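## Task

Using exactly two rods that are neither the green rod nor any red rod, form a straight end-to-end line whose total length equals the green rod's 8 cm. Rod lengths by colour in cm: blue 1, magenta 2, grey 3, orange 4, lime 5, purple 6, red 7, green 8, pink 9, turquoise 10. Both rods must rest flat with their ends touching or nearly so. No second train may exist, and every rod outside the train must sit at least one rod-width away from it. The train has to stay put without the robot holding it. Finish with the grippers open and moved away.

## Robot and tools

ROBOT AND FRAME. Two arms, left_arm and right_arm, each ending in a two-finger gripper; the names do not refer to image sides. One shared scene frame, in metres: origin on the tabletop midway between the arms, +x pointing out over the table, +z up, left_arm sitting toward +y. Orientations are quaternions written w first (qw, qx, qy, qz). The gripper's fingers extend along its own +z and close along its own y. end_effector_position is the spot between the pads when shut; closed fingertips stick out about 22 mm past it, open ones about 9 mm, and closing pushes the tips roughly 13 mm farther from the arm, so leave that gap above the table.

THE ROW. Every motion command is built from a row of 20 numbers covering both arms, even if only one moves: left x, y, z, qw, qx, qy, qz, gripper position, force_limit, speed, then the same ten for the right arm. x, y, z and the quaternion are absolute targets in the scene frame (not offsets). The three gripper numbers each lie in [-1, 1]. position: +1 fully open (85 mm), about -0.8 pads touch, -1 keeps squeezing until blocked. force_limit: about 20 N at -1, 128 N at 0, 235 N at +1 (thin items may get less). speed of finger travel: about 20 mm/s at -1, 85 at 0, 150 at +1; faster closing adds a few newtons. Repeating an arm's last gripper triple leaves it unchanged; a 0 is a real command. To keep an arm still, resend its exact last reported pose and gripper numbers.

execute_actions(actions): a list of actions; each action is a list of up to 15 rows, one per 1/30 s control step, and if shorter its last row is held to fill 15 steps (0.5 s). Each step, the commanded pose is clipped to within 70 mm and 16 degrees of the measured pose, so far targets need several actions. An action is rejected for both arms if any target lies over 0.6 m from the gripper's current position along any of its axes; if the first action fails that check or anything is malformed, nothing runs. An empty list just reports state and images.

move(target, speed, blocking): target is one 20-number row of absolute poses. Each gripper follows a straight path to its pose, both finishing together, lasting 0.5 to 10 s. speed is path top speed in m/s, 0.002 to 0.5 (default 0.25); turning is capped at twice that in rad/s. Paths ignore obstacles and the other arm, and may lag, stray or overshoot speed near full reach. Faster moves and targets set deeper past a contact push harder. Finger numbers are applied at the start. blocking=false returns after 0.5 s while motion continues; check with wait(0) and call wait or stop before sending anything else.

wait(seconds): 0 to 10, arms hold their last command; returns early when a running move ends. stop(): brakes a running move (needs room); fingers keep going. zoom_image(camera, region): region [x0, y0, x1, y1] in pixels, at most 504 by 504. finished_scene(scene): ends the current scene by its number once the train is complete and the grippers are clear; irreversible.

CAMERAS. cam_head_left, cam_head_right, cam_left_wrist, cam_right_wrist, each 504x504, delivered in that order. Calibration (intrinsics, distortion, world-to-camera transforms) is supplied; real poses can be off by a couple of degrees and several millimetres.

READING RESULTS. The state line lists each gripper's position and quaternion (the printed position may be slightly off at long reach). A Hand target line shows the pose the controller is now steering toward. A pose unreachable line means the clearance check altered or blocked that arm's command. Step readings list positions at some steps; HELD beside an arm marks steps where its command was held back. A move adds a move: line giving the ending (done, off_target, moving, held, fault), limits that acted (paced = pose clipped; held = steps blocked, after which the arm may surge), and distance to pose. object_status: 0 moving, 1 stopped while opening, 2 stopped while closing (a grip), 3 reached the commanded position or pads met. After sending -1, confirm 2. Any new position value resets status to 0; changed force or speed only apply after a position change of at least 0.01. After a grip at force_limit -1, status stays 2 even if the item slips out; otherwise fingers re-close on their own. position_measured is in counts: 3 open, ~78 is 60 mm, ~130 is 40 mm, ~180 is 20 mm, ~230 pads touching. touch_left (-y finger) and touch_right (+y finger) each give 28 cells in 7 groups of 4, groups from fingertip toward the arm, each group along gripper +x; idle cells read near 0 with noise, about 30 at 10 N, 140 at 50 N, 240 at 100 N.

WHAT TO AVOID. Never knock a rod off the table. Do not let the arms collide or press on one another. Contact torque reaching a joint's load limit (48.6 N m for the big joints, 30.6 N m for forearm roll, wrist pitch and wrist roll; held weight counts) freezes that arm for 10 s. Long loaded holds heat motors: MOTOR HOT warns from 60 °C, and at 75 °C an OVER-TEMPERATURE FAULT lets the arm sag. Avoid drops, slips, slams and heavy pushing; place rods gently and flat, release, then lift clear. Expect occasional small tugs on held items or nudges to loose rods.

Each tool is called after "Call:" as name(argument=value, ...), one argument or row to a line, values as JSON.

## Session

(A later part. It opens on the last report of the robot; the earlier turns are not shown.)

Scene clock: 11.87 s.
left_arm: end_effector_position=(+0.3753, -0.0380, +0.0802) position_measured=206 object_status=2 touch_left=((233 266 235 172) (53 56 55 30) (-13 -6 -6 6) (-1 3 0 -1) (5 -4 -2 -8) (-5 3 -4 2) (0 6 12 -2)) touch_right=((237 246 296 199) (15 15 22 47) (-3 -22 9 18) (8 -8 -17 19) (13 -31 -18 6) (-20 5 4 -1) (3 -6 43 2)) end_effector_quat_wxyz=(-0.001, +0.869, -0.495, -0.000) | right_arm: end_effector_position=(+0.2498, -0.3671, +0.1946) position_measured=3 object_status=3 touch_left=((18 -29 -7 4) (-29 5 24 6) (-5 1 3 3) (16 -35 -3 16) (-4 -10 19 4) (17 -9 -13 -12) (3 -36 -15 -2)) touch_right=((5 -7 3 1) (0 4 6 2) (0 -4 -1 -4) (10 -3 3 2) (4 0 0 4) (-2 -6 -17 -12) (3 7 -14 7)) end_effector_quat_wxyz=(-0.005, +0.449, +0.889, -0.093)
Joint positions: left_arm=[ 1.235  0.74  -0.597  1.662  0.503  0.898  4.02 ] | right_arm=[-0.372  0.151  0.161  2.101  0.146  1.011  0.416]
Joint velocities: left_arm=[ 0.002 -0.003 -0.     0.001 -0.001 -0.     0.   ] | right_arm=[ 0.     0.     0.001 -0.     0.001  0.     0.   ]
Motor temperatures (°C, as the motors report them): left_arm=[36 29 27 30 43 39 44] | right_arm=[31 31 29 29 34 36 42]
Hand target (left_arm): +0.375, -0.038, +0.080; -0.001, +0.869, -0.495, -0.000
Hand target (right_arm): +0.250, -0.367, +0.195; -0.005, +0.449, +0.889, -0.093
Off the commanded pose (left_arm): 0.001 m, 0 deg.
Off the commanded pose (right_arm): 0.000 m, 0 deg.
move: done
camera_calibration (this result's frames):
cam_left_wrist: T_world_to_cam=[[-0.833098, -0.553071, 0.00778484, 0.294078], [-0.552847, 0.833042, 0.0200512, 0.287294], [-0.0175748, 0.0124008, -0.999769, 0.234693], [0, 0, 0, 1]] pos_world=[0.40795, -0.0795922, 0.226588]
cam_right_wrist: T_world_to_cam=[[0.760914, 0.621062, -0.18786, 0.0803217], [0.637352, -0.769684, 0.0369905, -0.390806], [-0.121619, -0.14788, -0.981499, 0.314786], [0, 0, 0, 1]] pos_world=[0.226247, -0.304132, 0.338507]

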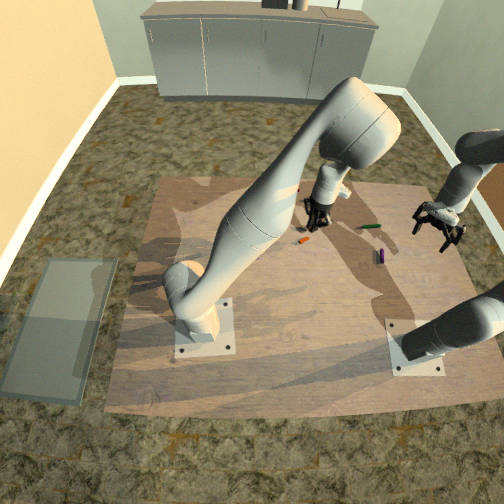

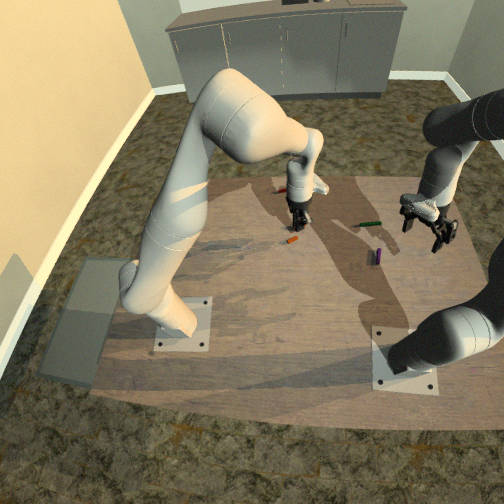

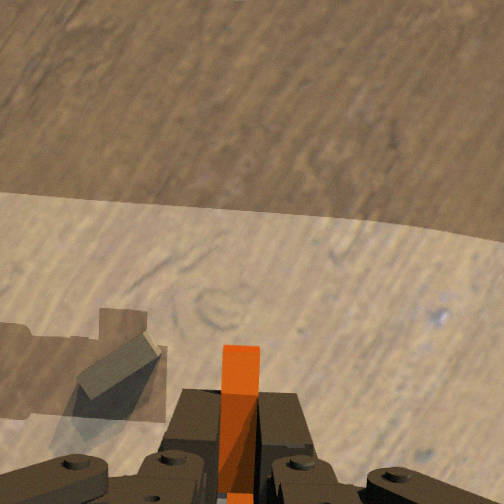

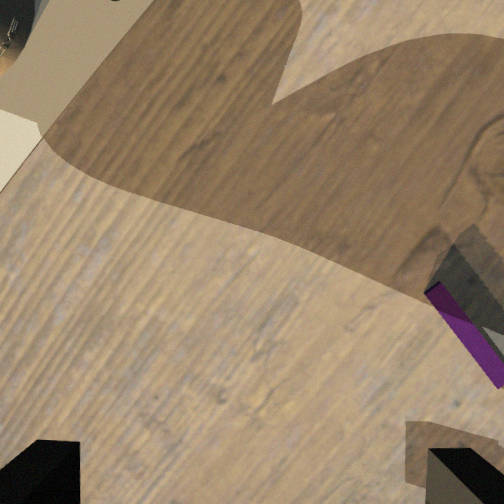

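Call:
move(
  target=[0.3768,-0.0418,0.028,0,0.869,-0.495,0,-1,-1,0, 0.2498,-0.3671,0.1946,-0.005,0.449,0.888,-0.093,1,-1,0],
  speed=0.05,
)

Call:
move(
  target=[0.3768,-0.0418,0.028,0,0.869,-0.495,0,-0.2,-1,0, 0.2498,-0.3671,0.1946,-0.005,0.449,0.888,-0.093,1,-1,0],
)

Call:
move(
  target=[0.35,0.005,0.12,0,0.869,-0.495,0,-0.2,-1,0, 0.2498,-0.3671,0.1946,-0.005,0.449,0.888,-0.093,1,-1,0],
  speed=0.1,
)

Scene clock: 13.33 s.
left_arm: end_effector_position=(+0.3790, -0.0438, +0.0343) position_measured=206 object_status=2 touch_left=((317 321 267 179) (57 65 63 38) (-4 -16 -5 1) (2 0 -7 -1) (3 -4 2 -1) (-8 2 1 3) (3 9 11 13)) touch_right=((266 274 280 236) (46 16 46 29) (14 -12 15 -24) (16 -3 7 16) (3 2 5 12) (-30 -3 -28 -2) (6 -6 -6 11)) end_effector_quat_wxyz=(+0.003, +0.869, -0.495, +0.005) | right_arm: end_effector_position=(+0.2498, -0.3671, +0.1946) position_measured=3 object_status=3 touch_left=((20 -7 -9 4) (1 -11 4 26) (-2 4 -26 3) (2 23 10 7) (3 5 5 -12) (-2 11 17 4) (13 -16 -1 -21)) touch_right=((-1 5 -2 -4) (2 5 3 -2) (-7 -4 7 9) (-5 -2 11 -7) (3 3 5 11) (4 -5 -6 -7) (3 0 -4 2)) end_effector_quat_wxyz=(-0.005, +0.449, +0.889, -0.093)
Joint positions: left_arm=[ 1.204  0.818 -0.547  1.683  0.567  0.793  3.974] | right_arm=[-0.372  0.151  0.161  2.101  0.146  1.011  0.416]
Joint velocities: left_arm=[-0.001 -0.     0.002  0.001  0.    -0.     0.   ] | right_arm=[-0.001 -0.     0.001  0.001  0.001 -0.    -0.   ]
Motor temperatures (°C, as the motors report them): left_arm=[36 29 27 30 43 39 44] | right_arm=[31 31 29 29 34 36 42]
Hand target (left_arm): +0.377, -0.042, +0.028; +0.000, +0.869, -0.495, -0.000
Hand target (right_arm): +0.250, -0.367, +0.195; -0.005, +0.449, +0.889, -0.093
Off the commanded pose (left_arm): 0.007 m, 1 deg.
Off the commanded pose (right_arm): 0.000 m, 0 deg.
move: off_target (left_arm)
camera_calibration (this result's frames):
cam_left_wrist: T_world_to_cam=[[-0.832602, -0.553785, 0.00984427, 0.294082], [-0.553735, 0.83266, 0.00748103, 0.295893], [-0.0123398, 0.000777607, -0.999924, 0.186495], [0, 0, 0, 1]] pos_world=[0.411001, -0.0836645, 0.181372]
cam_right_wrist: T_world_to_cam=[[0.760914, 0.621062, -0.18786, 0.0803217], [0.637352, -0.769684, 0.0369907, -0.390806], [-0.121619, -0.14788, -0.981499, 0.314786], [0, 0, 0, 1]] pos_world=[0.226247, -0.304132, 0.338507]

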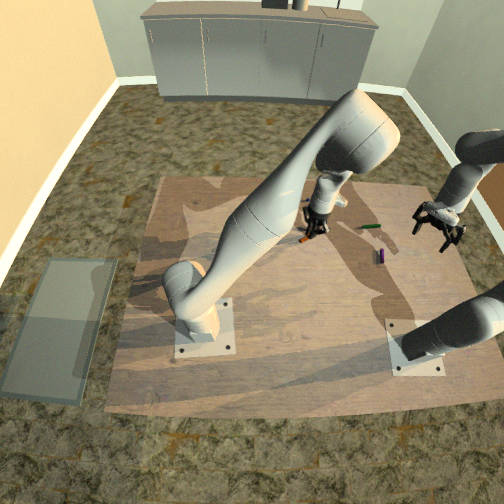

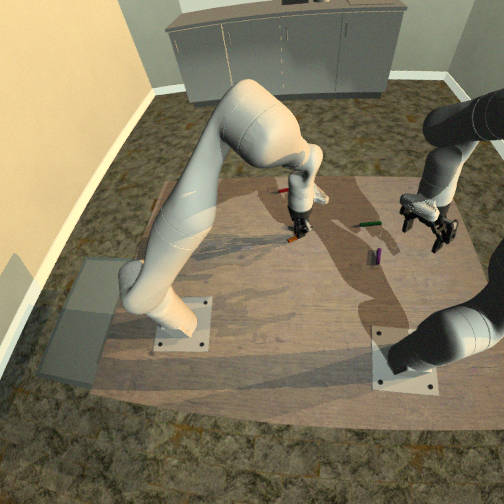

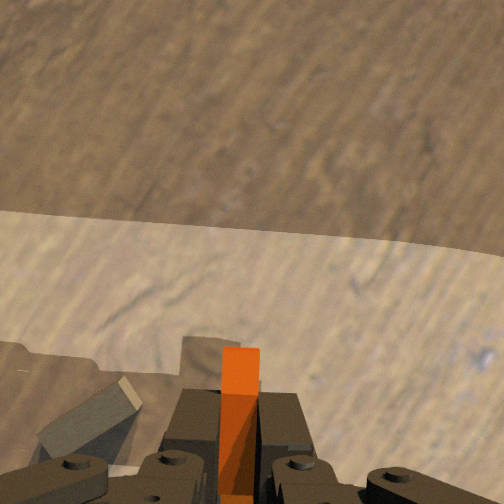

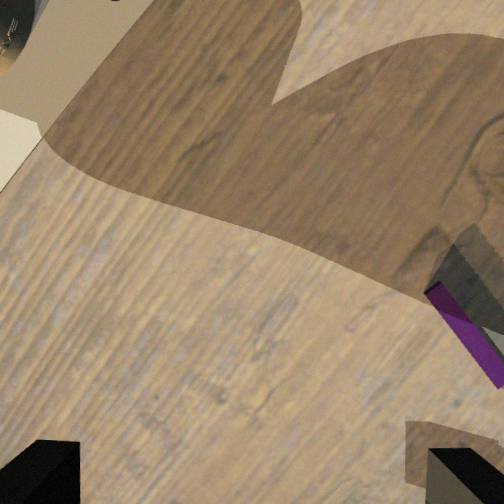

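Scene clock: 14.03 s.
left_arm: end_effector_position=(+0.3768, -0.0418, +0.0281) position_measured=154 object_status=3 touch_left=((1 -8 2 -5) (6 4 20 0) (-7 -3 -14 4) (7 6 -6 -3) (13 -16 1 -12) (0 8 9 1) (-1 2 14 0)) touch_right=((-4 10 -13 -1) (-1 16 -29 7) (-9 17 35 6) (-1 13 23 -8) (4 7 2 7) (6 12 37 -2) (-3 6 -40 -36)) end_effector_quat_wxyz=(+0.000, +0.869, -0.495, +0.000) | right_arm: end_effector_position=(+0.2498, -0.3671, +0.1946) position_measured=3 object_status=3 touch_left=((27 -26 14 5) (12 36 11 19) (2 5 -15 -7) (-14 -14 -13 10) (3 13 7 -7) (-1 -19 8 10) (10 -2 -22 -8)) touch_right=((13 -2 8 -2) (-2 1 0 -2) (-3 -9 8 -2) (4 -1 11 -6) (13 -6 -1 7) (6 -10 -11 7) (5 1 -15 7)) end_effector_quat_wxyz=(-0.005, +0.449, +0.889, -0.093)
Joint positions: left_arm=[ 1.203  0.83  -0.544  1.684  0.568  0.79   3.975] | right_arm=[-0.372  0.151  0.161  2.101  0.146  1.011  0.416]
Joint velocities: left_arm=[ 0.     0.001 -0.    -0.001  0.     0.     0.001] | right_arm=[-0.     0.    -0.001 -0.    -0.    -0.001 -0.   ]
Motor temperatures (°C, as the motors report them): left_arm=[36 29 27 30 43 39 44] | right_arm=[31 31 29 29 34 36 42]
Hand target (left_arm): +0.377, -0.042, +0.028; -0.000, +0.869, -0.495, +0.000
Hand target (right_arm): +0.250, -0.367, +0.195; -0.005, +0.449, +0.889, -0.093
Off the commanded pose (left_arm): 0.000 m, 0 deg.
Off the commanded pose (right_arm): 0.000 m, 0 deg.
move: done
camera_calibration (this result's frames):
cam_left_wrist: T_world_to_cam=[[-0.832681, -0.553668, 0.00972791, 0.293407], [-0.553449, 0.832677, 0.0185406, 0.292636], [-0.0183656, 0.0100545, -0.999781, 0.182902], [0, 0, 0, 1]] pos_world=[0.409633, -0.0830601, 0.174582]
cam_right_wrist: T_world_to_cam=[[0.760914, 0.621062, -0.18786, 0.0803218], [0.637352, -0.769684, 0.0369905, -0.390806], [-0.121619, -0.14788, -0.981499, 0.314786], [0, 0, 0, 1]] pos_world=[0.226247, -0.304132, 0.338507]

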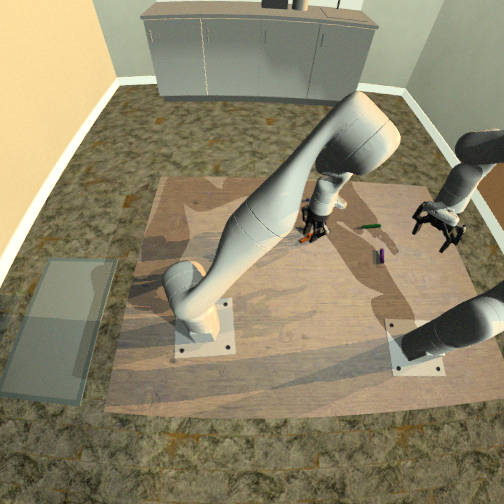

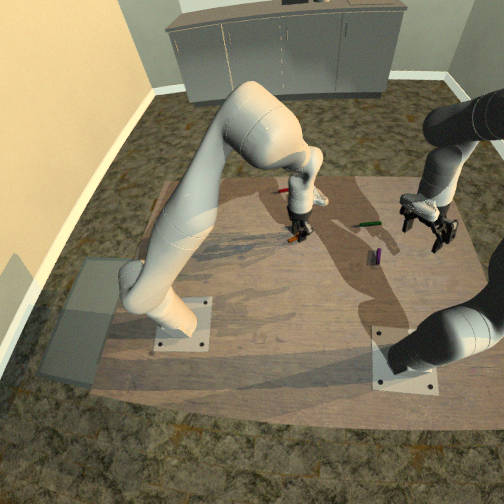

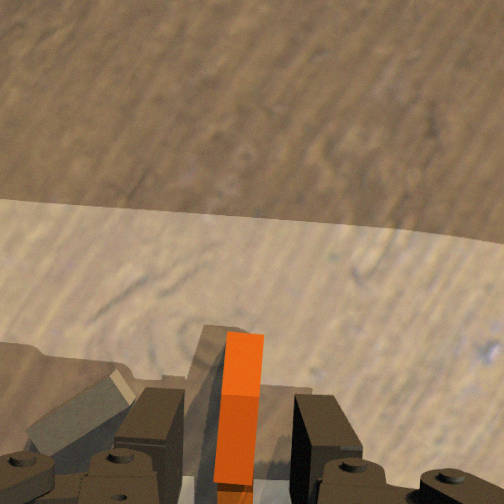

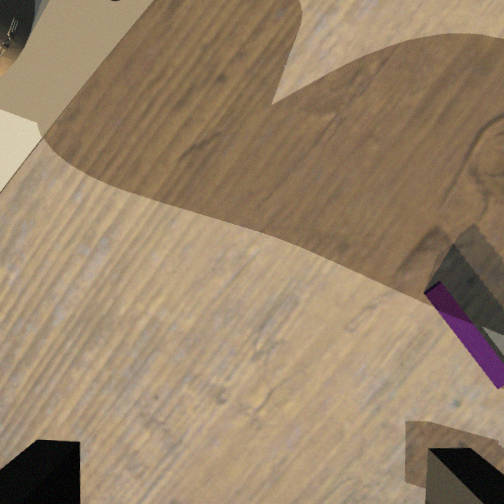

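Scene clock: 15.43 s.
left_arm: end_effector_position=(+0.3504, +0.0051, +0.1198) position_measured=154 object_status=3 touch_left=((-1 0 0 -4) (8 -10 5 4) (-10 -4 0 16) (8 -6 3 1) (-1 -4 0 -13) (-4 5 -1 -6) (0 10 7 2)) touch_right=((-7 5 -18 -9) (-7 -15 -34 6) (-12 -5 34 -37) (5 9 21 1) (-3 1 18 -2) (13 -9 -12 -2) (19 -7 -20 -17)) end_effector_quat_wxyz=(-0.000, +0.869, -0.495, -0.000) | right_arm: end_effector_position=(+0.2498, -0.3671, +0.1946) position_measured=3 object_status=3 touch_left=((-4 2 6 3) (22 19 3 1) (28 -12 0 -22) (-4 -4 18 -3) (5 2 12 5) (20 -16 9 -10) (-18 -30 -5 -6)) touch_right=((4 -3 -4 8) (-3 -2 3 -8) (-8 -10 5 -2) (-5 -10 12 3) (1 -5 0 15) (8 -14 4 -5) (2 7 -3 -3)) end_effector_quat_wxyz=(-0.005, +0.449, +0.889, -0.093)
Joint positions: left_arm=[ 1.268  0.595 -0.647  1.793  0.444  0.904  4.004] | right_arm=[-0.372  0.151  0.161  2.101  0.146  1.011  0.416]
Joint velocities: left_arm=[ 0.003 -0.006  0.001 -0.     0.    -0.     0.   ] | right_arm=[ 0.    -0.     0.    -0.001 -0.002 -0.001  0.   ]
Motor temperatures (°C, as the motors report them): left_arm=[36 29 27 30 43 39 44] | right_arm=[31 31 29 29 34 36 42]
Hand target (left_arm): +0.350, +0.005, +0.120; -0.000, +0.869, -0.495, +0.000
Hand target (right_arm): +0.250, -0.367, +0.195; -0.005, +0.449, +0.889, -0.093
Off the commanded pose (left_arm): 0.000 m, 0 deg.
Off the commanded pose (right_arm): 0.000 m, 0 deg.
move: done
camera_calibration (this result's frames):
cam_left_wrist: T_world_to_cam=[[-0.832654, -0.553715, 0.00934665, 0.296498], [-0.553487, 0.832635, 0.0192581, 0.23723], [-0.0184459, 0.0108621, -0.999771, 0.27368], [0, 0, 0, 1]] pos_world=[0.383232, -0.0363233, 0.266278]
cam_right_wrist: T_world_to_cam=[[0.760914, 0.621062, -0.18786, 0.0803217], [0.637352, -0.769684, 0.0369906, -0.390806], [-0.121619, -0.14788, -0.981499, 0.314786], [0, 0, 0, 1]] pos_world=[0.226247, -0.304132, 0.338507]

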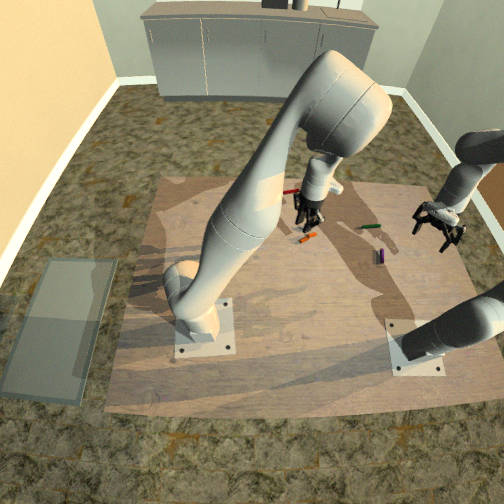

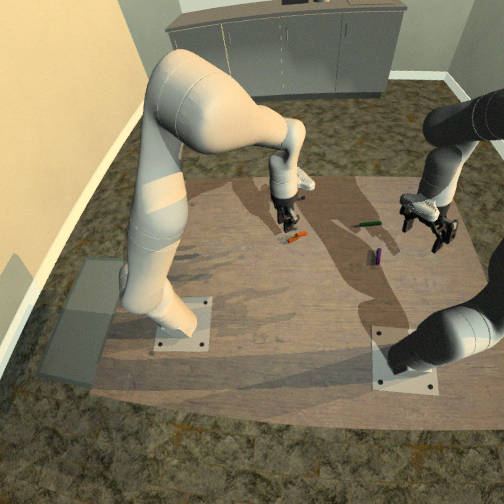

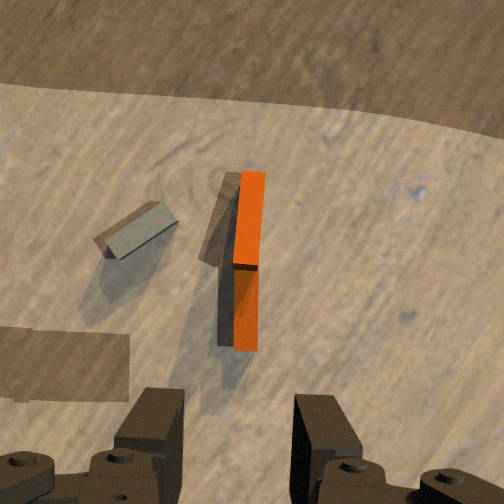

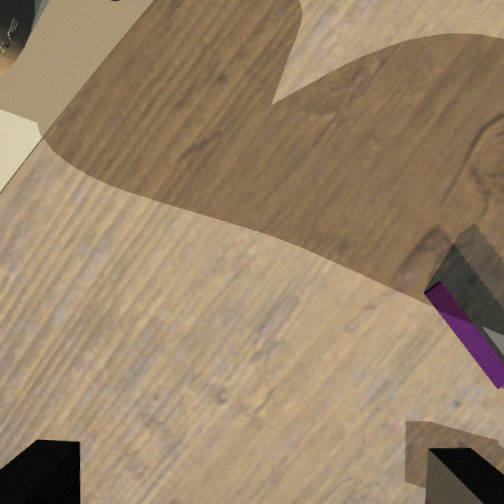

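Call:
move(
  target=[0.3768,-0.0418,0.032,0,0.869,-0.495,0,-0.2,-1,0, 0.2498,-0.3671,0.1946,-0.005,0.449,0.888,-0.093,1,-1,0],
  speed=0.08,
)

Call:
move(
  target=[0.3768,-0.0418,0.032,0,0.869,-0.495,0,-1,-1,0, 0.2498,-0.3671,0.1946,-0.005,0.449,0.888,-0.093,1,-1,0],
)

Call:
move(
  target=[0.3819,-0.0504,0.036,0,0.869,-0.495,0,-1,-1,0, 0.2498,-0.3671,0.1946,-0.005,0.449,0.888,-0.093,1,-1,0],
  speed=0.03,
)

Call:
move(
  target=[0.3819,-0.0504,0.036,0,0.869,-0.495,0,-0.2,-1,0, 0.2498,-0.3671,0.1946,-0.005,0.449,0.888,-0.093,1,-1,0],
)

Call:
move(
  target=[0.35,0.005,0.12,0,0.869,-0.495,0,-0.2,-1,0, 0.2498,-0.3671,0.1946,-0.005,0.449,0.888,-0.093,1,-1,0],
  speed=0.1,
)

Scene clock: 17.30 s.
left_arm: end_effector_position=(+0.3765, -0.0419, +0.0323) position_measured=154 object_status=3 touch_left=((8 -1 -5 -8) (5 -5 17 11) (-5 -6 -11 1) (8 5 -3 1) (2 -6 -8 0) (-2 5 9 3) (-1 4 7 10)) touch_right=((12 -4 7 18) (0 -1 9 21) (8 11 1 2) (-13 8 2 7) (-29 12 15 -5) (-9 15 16 12) (31 15 -19 -27)) end_effector_quat_wxyz=(+0.000, +0.869, -0.495, +0.000) | right_arm: end_effector_position=(+0.2498, -0.3671, +0.1946) position_measured=3 object_status=3 touch_left=((-2 6 14 1) (11 -9 31 4) (-1 0 8 -15) (10 12 8 -3) (3 23 -5 -9) (7 3 0 5) (-31 -27 -27 -1)) touch_right=((10 6 7 -15) (-3 7 9 -2) (-4 -3 2 6) (-4 -6 5 4) (12 4 -1 6) (3 -3 -8 1) (3 -1 -9 -1)) end_effector_quat_wxyz=(-0.005, +0.449, +0.889, -0.093)
Joint positions: left_arm=[ 1.206  0.822 -0.548  1.683  0.563  0.798  3.978] | right_arm=[-0.372  0.151  0.161  2.101  0.146  1.011  0.416]
Joint velocities: left_arm=[-0.002  0.006 -0.001 -0.001 -0.    -0.     0.   ] | right_arm=[-0.002  0.001 -0.     0.001  0.001 -0.001 -0.   ]
Motor temperatures (°C, as the motors report them): left_arm=[36 29 27 30 43 39 44] | right_arm=[31 31 29 29 34 36 42]
Hand target (left_arm): +0.376, -0.042, +0.032; +0.000, +0.869, -0.495, -0.000
Hand target (right_arm): +0.250, -0.367, +0.195; -0.005, +0.449, +0.889, -0.093
Off the commanded pose (left_arm): 0.000 m, 0 deg.
Off the commanded pose (right_arm): 0.000 m, 0 deg.
move: done
camera_calibration (this result's frames):
cam_left_wrist: T_world_to_cam=[[-0.832698, -0.553636, 0.0100909, 0.293013], [-0.553424, 0.832707, 0.0179395, 0.292467], [-0.0183347, 0.00935361, -0.999788, 0.18704], [0, 0, 0, 1]] pos_world=[0.409279, -0.0830663, 0.178797]
cam_right_wrist: T_world_to_cam=[[0.760914, 0.621062, -0.18786, 0.0803218], [0.637352, -0.769684, 0.0369907, -0.390806], [-0.121619, -0.14788, -0.981499, 0.314786], [0, 0, 0, 1]] pos_world=[0.226247, -0.304132, 0.338507]

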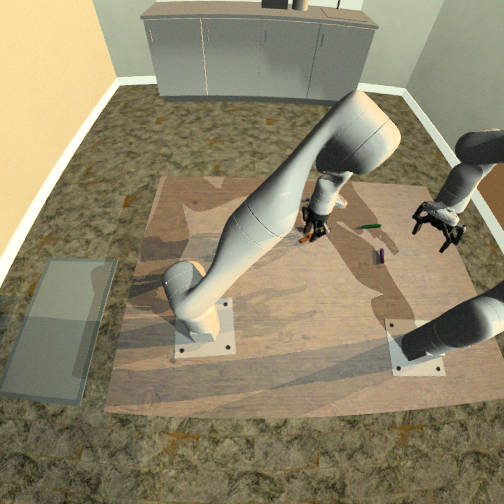

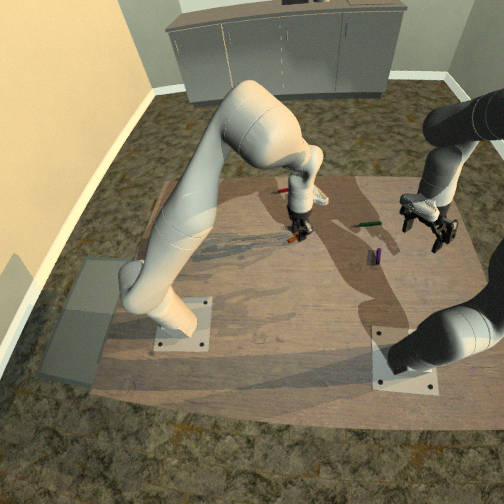

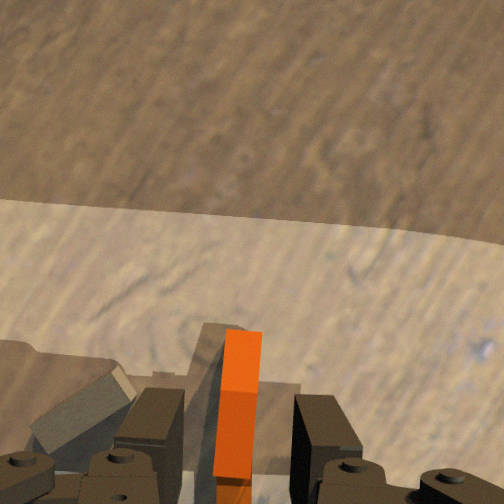

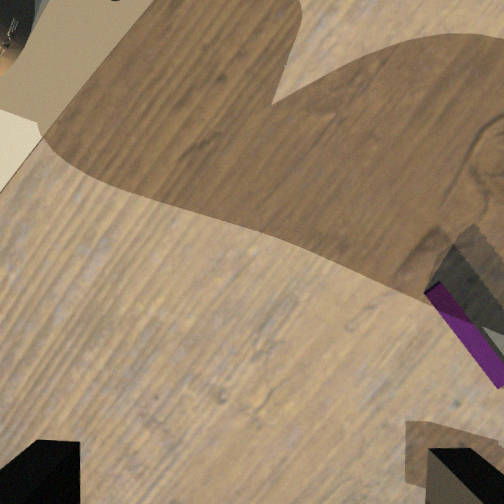

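Scene clock: 18.00 s.
left_arm: end_effector_position=(+0.3768, -0.0419, +0.0321) position_measured=206 object_status=2 touch_left=((180 326 293 185) (97 232 100 34) (7 1 -1 10) (11 -1 1 2) (9 -8 2 2) (-8 11 0 1) (-8 3 7 -4)) touch_right=((178 321 354 198) (96 170 81 78) (1 -1 -22 17) (-11 7 -1 12) (-3 -21 -12 36) (-2 -9 -7 -11) (3 -6 -1 -2)) end_effector_quat_wxyz=(+0.000, +0.869, -0.495, +0.000) | right_arm: end_effector_position=(+0.2498, -0.3671, +0.1946) position_measured=3 object_status=3 touch_left=((-13 5 -4 -3) (5 -7 2 -9) (15 -17 -10 19) (11 14 -9 11) (11 18 5 -30) (32 3 8 -8) (-13 -8 -3 1)) touch_right=((2 -1 9 -6) (2 8 -3 0) (8 -3 4 -4) (8 1 -3 -4) (-4 9 -4 10) (9 -2 -7 -2) (-4 -4 -13 6)) end_effector_quat_wxyz=(-0.005, +0.449, +0.889, -0.093)
Joint positions: left_arm=[ 1.206  0.823 -0.548  1.682  0.563  0.799  3.979] | right_arm=[-0.372  0.151  0.161  2.101  0.146  1.011  0.416]
Joint velocities: left_arm=[ 0.     0.     0.    -0.    -0.     0.001 -0.001] | right_arm=[ 0.     0.    -0.001 -0.     0.    -0.     0.   ]
Motor temperatures (°C, as the motors report them): left_arm=[36 29 27 30 43 39 44] | right_arm=[31 31 29 29 34 36 42]
Hand target (left_arm): +0.377, -0.042, +0.032; +0.000, +0.869, -0.495, +0.000
Hand target (right_arm): +0.250, -0.367, +0.195; -0.005, +0.449, +0.889, -0.093
Off the commanded pose (left_arm): 0.000 m, 0 deg.
Off the commanded pose (right_arm): 0.000 m, 0 deg.
move: done
camera_calibration (this result's frames):
cam_left_wrist: T_world_to_cam=[[-0.832719, -0.553609, 0.00978365, 0.293348], [-0.553393, 0.832719, 0.0183183, 0.292649], [-0.0182882, 0.00983981, -0.999784, 0.186938], [0, 0, 0, 1]] pos_world=[0.409646, -0.0831337, 0.178667]
cam_right_wrist: T_world_to_cam=[[0.760915, 0.621062, -0.18786, 0.0803215], [0.637352, -0.769684, 0.0369906, -0.390806], [-0.121619, -0.14788, -0.981499, 0.314786], [0, 0, 0, 1]] pos_world=[0.226247, -0.304132, 0.338507]

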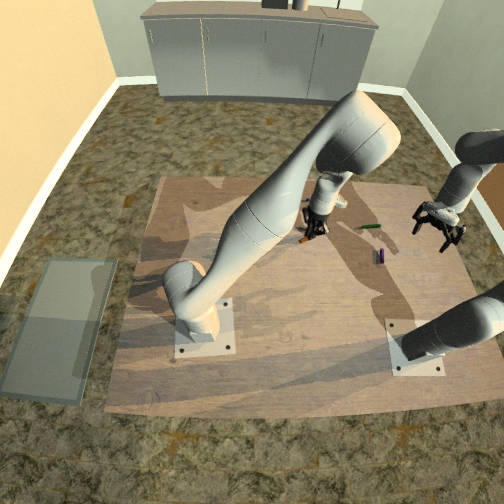

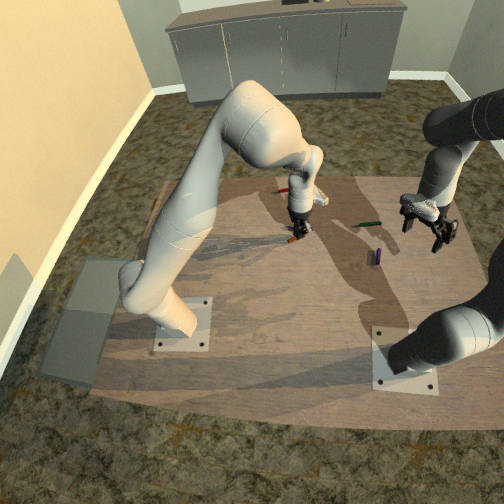

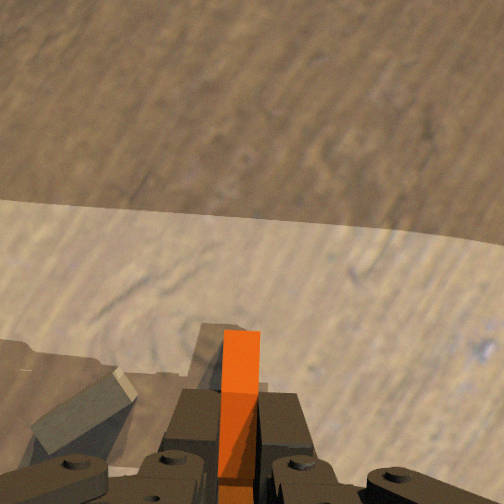

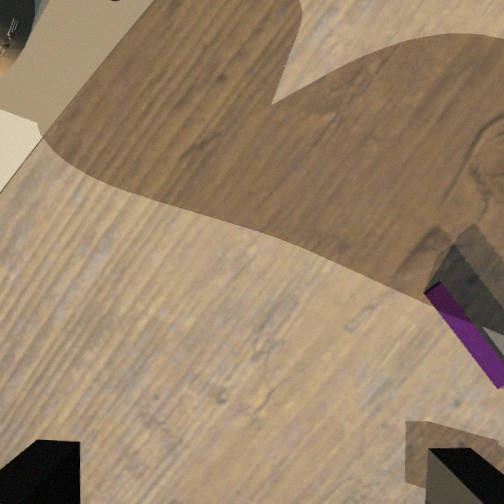

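Scene clock: 18.70 s.
left_arm: end_effector_position=(+0.3819, -0.0504, +0.0360) position_measured=206 object_status=2 touch_left=((167 328 296 183) (99 235 101 38) (10 7 -3 11) (5 3 4 0) (7 -9 -15 -9) (-3 6 -1 -4) (10 8 19 3)) touch_right=((194 323 337 215) (83 144 68 27) (-6 35 -7 -10) (-14 11 -28 19) (-29 -3 15 -24) (41 -6 19 -3) (8 -1 -27 3)) end_effector_quat_wxyz=(+0.000, +0.869, -0.495, +0.000) | right_arm: end_effector_position=(+0.2498, -0.3671, +0.1946) position_measured=3 object_status=3 touch_left=((6 -15 11 22) (7 -23 4 -19) (-3 3 -6 -13) (-3 -23 -16 -1) (21 -27 -12 -8) (14 -6 11 -16) (6 -18 11 -3)) touch_right=((4 7 -11 2) (3 1 -9 -2) (-9 -6 0 15) (-7 -9 7 -2) (0 -10 -8 2) (1 -3 -14 0) (2 4 -8 1)) end_effector_quat_wxyz=(-0.005, +0.449, +0.889, -0.093)
Joint positions: left_arm=[ 1.208  0.832 -0.553  1.643  0.556  0.828  3.998] | right_arm=[-0.372  0.151  0.161  2.101  0.146  1.011  0.416]
Joint velocities: left_arm=[-0.     0.002  0.    -0.001 -0.     0.001  0.001] | right_arm=[-0. -0. -0.  0.  0.  0.  0.]
Motor temperatures (°C, as the motors report them): left_arm=[36 29 27 30 43 39 44] | right_arm=[31 31 29 29 34 36 42]
Hand target (left_arm): +0.382, -0.050, +0.036; -0.000, +0.869, -0.495, -0.000
Hand target (right_arm): +0.250, -0.367, +0.195; -0.005, +0.449, +0.889, -0.093
Off the commanded pose (left_arm): 0.000 m, 0 deg.
Off the commanded pose (right_arm): 0.000 m, 0 deg.
move: done
camera_calibration (this result's frames):
cam_left_wrist: T_world_to_cam=[[-0.832647, -0.553719, 0.00968012, 0.292811], [-0.553501, 0.832643, 0.0185071, 0.302523], [-0.0183078, 0.0100519, -0.999782, 0.191029], [0, 0, 0, 1]] pos_world=[0.414752, -0.0916786, 0.182554]
cam_right_wrist: T_world_to_cam=[[0.760914, 0.621062, -0.18786, 0.0803218], [0.637352, -0.769684, 0.0369906, -0.390806], [-0.121619, -0.14788, -0.981499, 0.314786], [0, 0, 0, 1]] pos_world=[0.226247, -0.304132, 0.338507]

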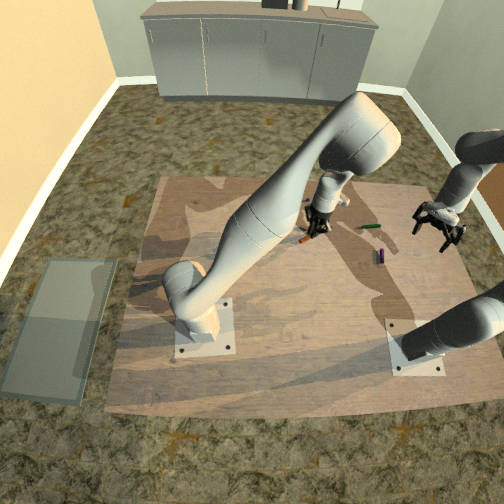

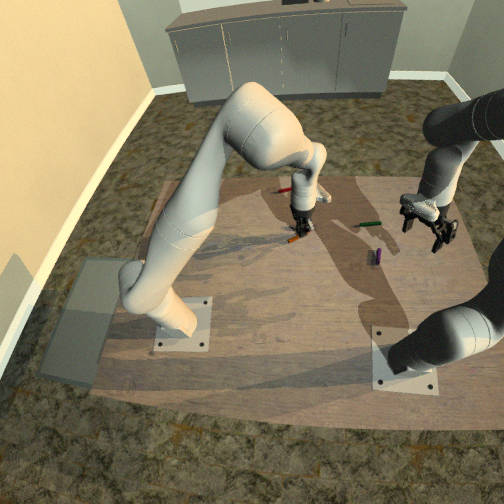

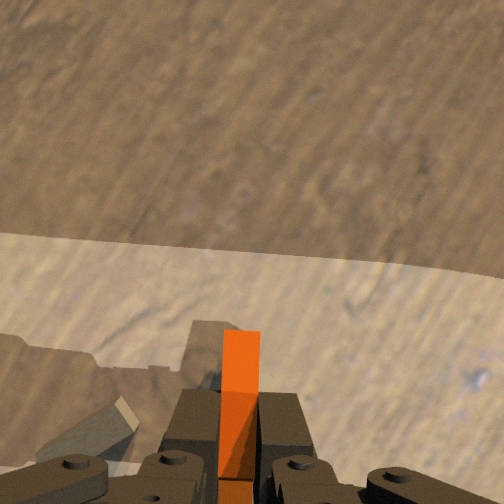

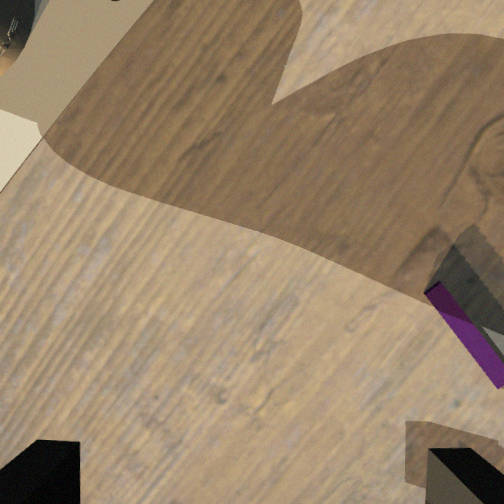

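Scene clock: 19.40 s.
left_arm: end_effector_position=(+0.3819, -0.0504, +0.0360) position_measured=154 object_status=3 touch_left=((1 -7 0 -5) (19 0 -2 13) (-1 -5 -1 1) (5 -3 -6 -3) (3 -14 0 -13) (2 9 5 -10) (-3 5 5 -1)) touch_right=((-18 -23 -1 4) (1 -7 -34 -21) (26 -2 -30 7) (15 22 29 16) (-27 6 8 -7) (-7 39 -16 7) (27 -2 -28 -19)) end_effector_quat_wxyz=(+0.000, +0.869, -0.495, +0.000) | right_arm: end_effector_position=(+0.2498, -0.3671, +0.1946) position_measured=3 object_status=3 touch_left=((28 0 24 11) (10 10 -19 9) (-9 -20 1 -12) (1 10 -19 15) (-20 -12 22 -10) (11 22 -18 -8) (-1 -3 -27 -17)) touch_right=((2 -6 2 -4) (6 2 -7 -4) (-3 -8 9 17) (3 -2 3 2) (5 -5 -7 0) (-2 -7 -2 -2) (14 -3 -13 9)) end_effector_quat_wxyz=(-0.005, +0.449, +0.889, -0.093)
Joint positions: left_arm=[ 1.208  0.832 -0.553  1.643  0.555  0.828  3.998] | right_arm=[-0.372  0.151  0.161  2.101  0.146  1.011  0.416]
Joint velocities: left_arm=[-0.001 -0.    -0.    -0.     0.001 -0.     0.   ] | right_arm=[-0.001  0.     0.     0.001 -0.    -0.     0.   ]
Motor temperatures (°C, as the motors report them): left_arm=[36 29 27 30 43 39 44] | right_arm=[31 31 29 29 34 36 42]
Hand target (left_arm): +0.382, -0.050, +0.036; -0.000, +0.869, -0.495, -0.000
Hand target (right_arm): +0.250, -0.367, +0.195; -0.005, +0.449, +0.889, -0.093
Off the commanded pose (left_arm): 0.000 m, 0 deg.
Off the commanded pose (right_arm): 0.000 m, 0 deg.
move: done
camera_calibration (this result's frames):
cam_left_wrist: T_world_to_cam=[[-0.832695, -0.553646, 0.00973183, 0.292818], [-0.553425, 0.832691, 0.0186202, 0.302466], [-0.0184126, 0.0101191, -0.999779, 0.19103], [0, 0, 0, 1]] pos_world=[0.414738, -0.0916765, 0.182506]
cam_right_wrist: T_world_to_cam=[[0.760914, 0.621062, -0.18786, 0.0803218], [0.637352, -0.769684, 0.0369904, -0.390806], [-0.12162, -0.14788, -0.981499, 0.314786], [0, 0, 0, 1]] pos_world=[0.226247, -0.304132, 0.338507]

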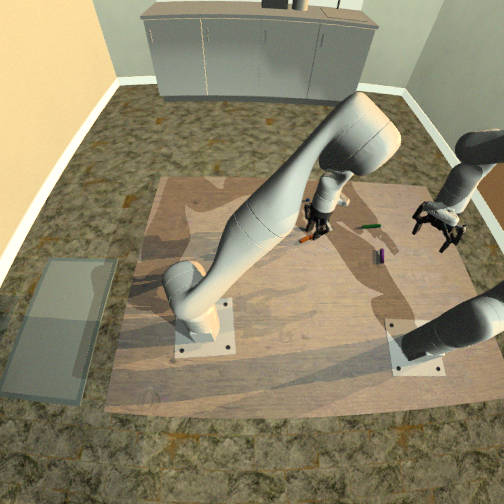

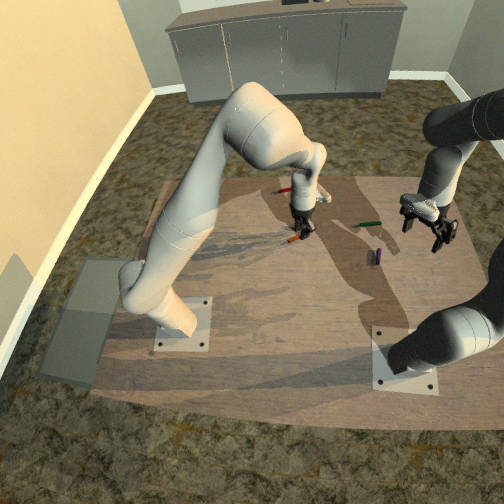

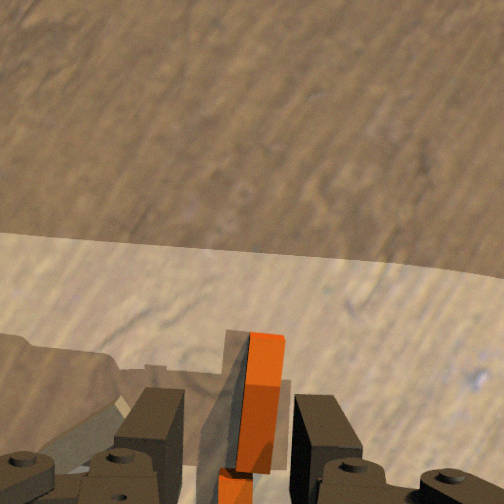

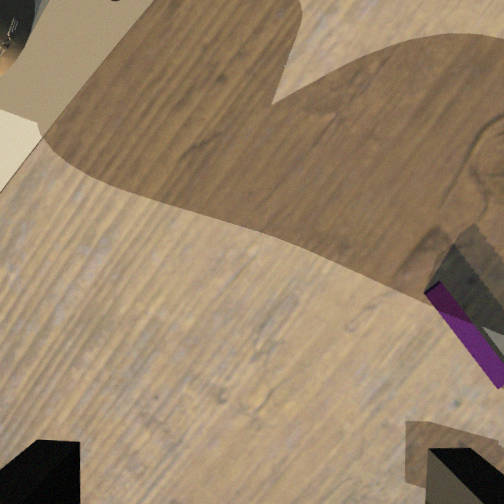

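Scene clock: 20.77 s.
left_arm: end_effector_position=(+0.3504, +0.0051, +0.1198) position_measured=154 object_status=3 touch_left=((9 -1 3 -16) (6 0 9 3) (2 -8 -7 13) (0 -1 -4 -15) (4 -4 11 -9) (4 -2 13 -2) (9 8 9 6)) touch_right=((4 2 -26 11) (-54 -14 -6 8) (-6 -13 -5 -1) (-5 19 -10 -24) (0 8 10 -22) (22 28 0 0) (24 -16 -6 16)) end_effector_quat_wxyz=(-0.000, +0.869, -0.495, -0.000) | right_arm: end_effector_position=(+0.2498, -0.3671, +0.1946) position_measured=3 object_status=3 touch_left=((7 -15 23 -1) (1 12 14 -15) (8 22 -1 -15) (0 -17 -11 13) (-6 5 -3 -16) (-21 -4 -20 4) (-11 -28 -5 -7)) touch_right=((0 -8 -9 -6) (-2 3 -8 -5) (4 -2 -5 1) (4 -8 5 -5) (6 -8 8 7) (8 -5 -5 -8) (0 -7 -18 3)) end_effector_quat_wxyz=(-0.005, +0.449, +0.889, -0.093)
Joint positions: left_arm=[ 1.268  0.595 -0.648  1.793  0.444  0.904  4.003] | right_arm=[-0.372  0.151  0.161  2.101  0.146  1.011  0.416]
Joint velocities: left_arm=[ 0.004 -0.006  0.001  0.    -0.    -0.    -0.001] | right_arm=[-0.001 -0.001  0.     0.    -0.     0.001  0.   ]
Motor temperatures (°C, as the motors report them): left_arm=[36 29 27 30 43 39 44] | right_arm=[31 31 29 29 34 36 42]
Hand target (left_arm): +0.350, +0.005, +0.120; -0.000, +0.869, -0.495, +0.000
Hand target (right_arm): +0.250, -0.367, +0.195; -0.005, +0.449, +0.889, -0.093
Off the commanded pose (left_arm): 0.000 m, 0 deg.
Off the commanded pose (right_arm): 0.000 m, 0 deg.
move: done
camera_calibration (this result's frames):
cam_left_wrist: T_world_to_cam=[[-0.832675, -0.553682, 0.00942921, 0.296487], [-0.553453, 0.832658, 0.01926, 0.237196], [-0.0185152, 0.0108187, -0.99977, 0.273724], [0, 0, 0, 1]] pos_world=[0.383222, -0.036305, 0.266297]
cam_right_wrist: T_world_to_cam=[[0.760915, 0.621062, -0.18786, 0.0803216], [0.637352, -0.769684, 0.0369906, -0.390806], [-0.121619, -0.14788, -0.981499, 0.314786], [0, 0, 0, 1]] pos_world=[0.226247, -0.304132, 0.338507]

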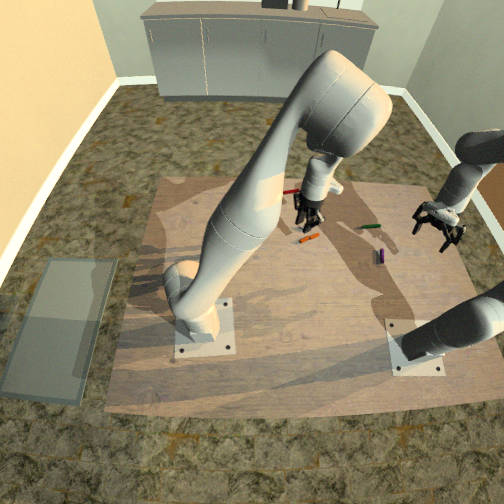

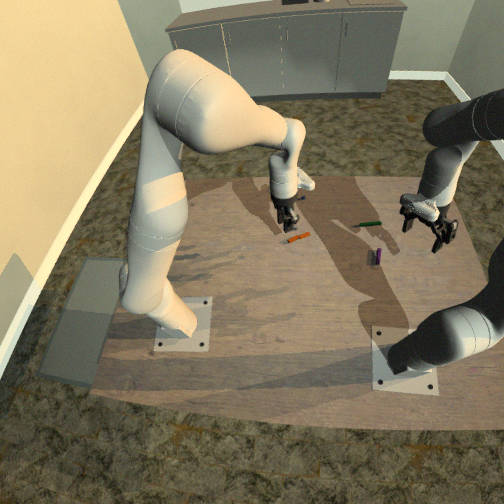

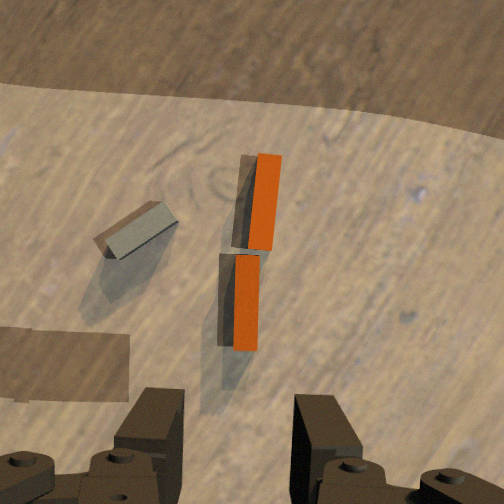

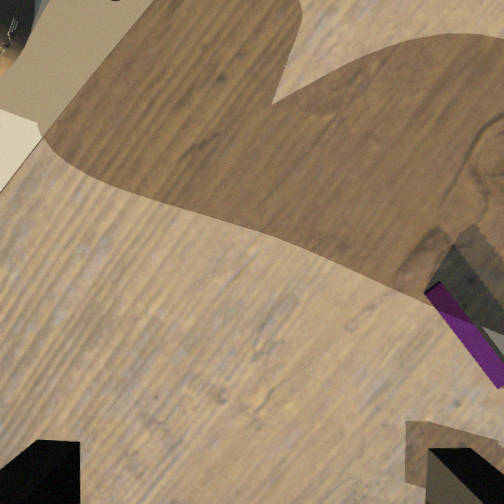

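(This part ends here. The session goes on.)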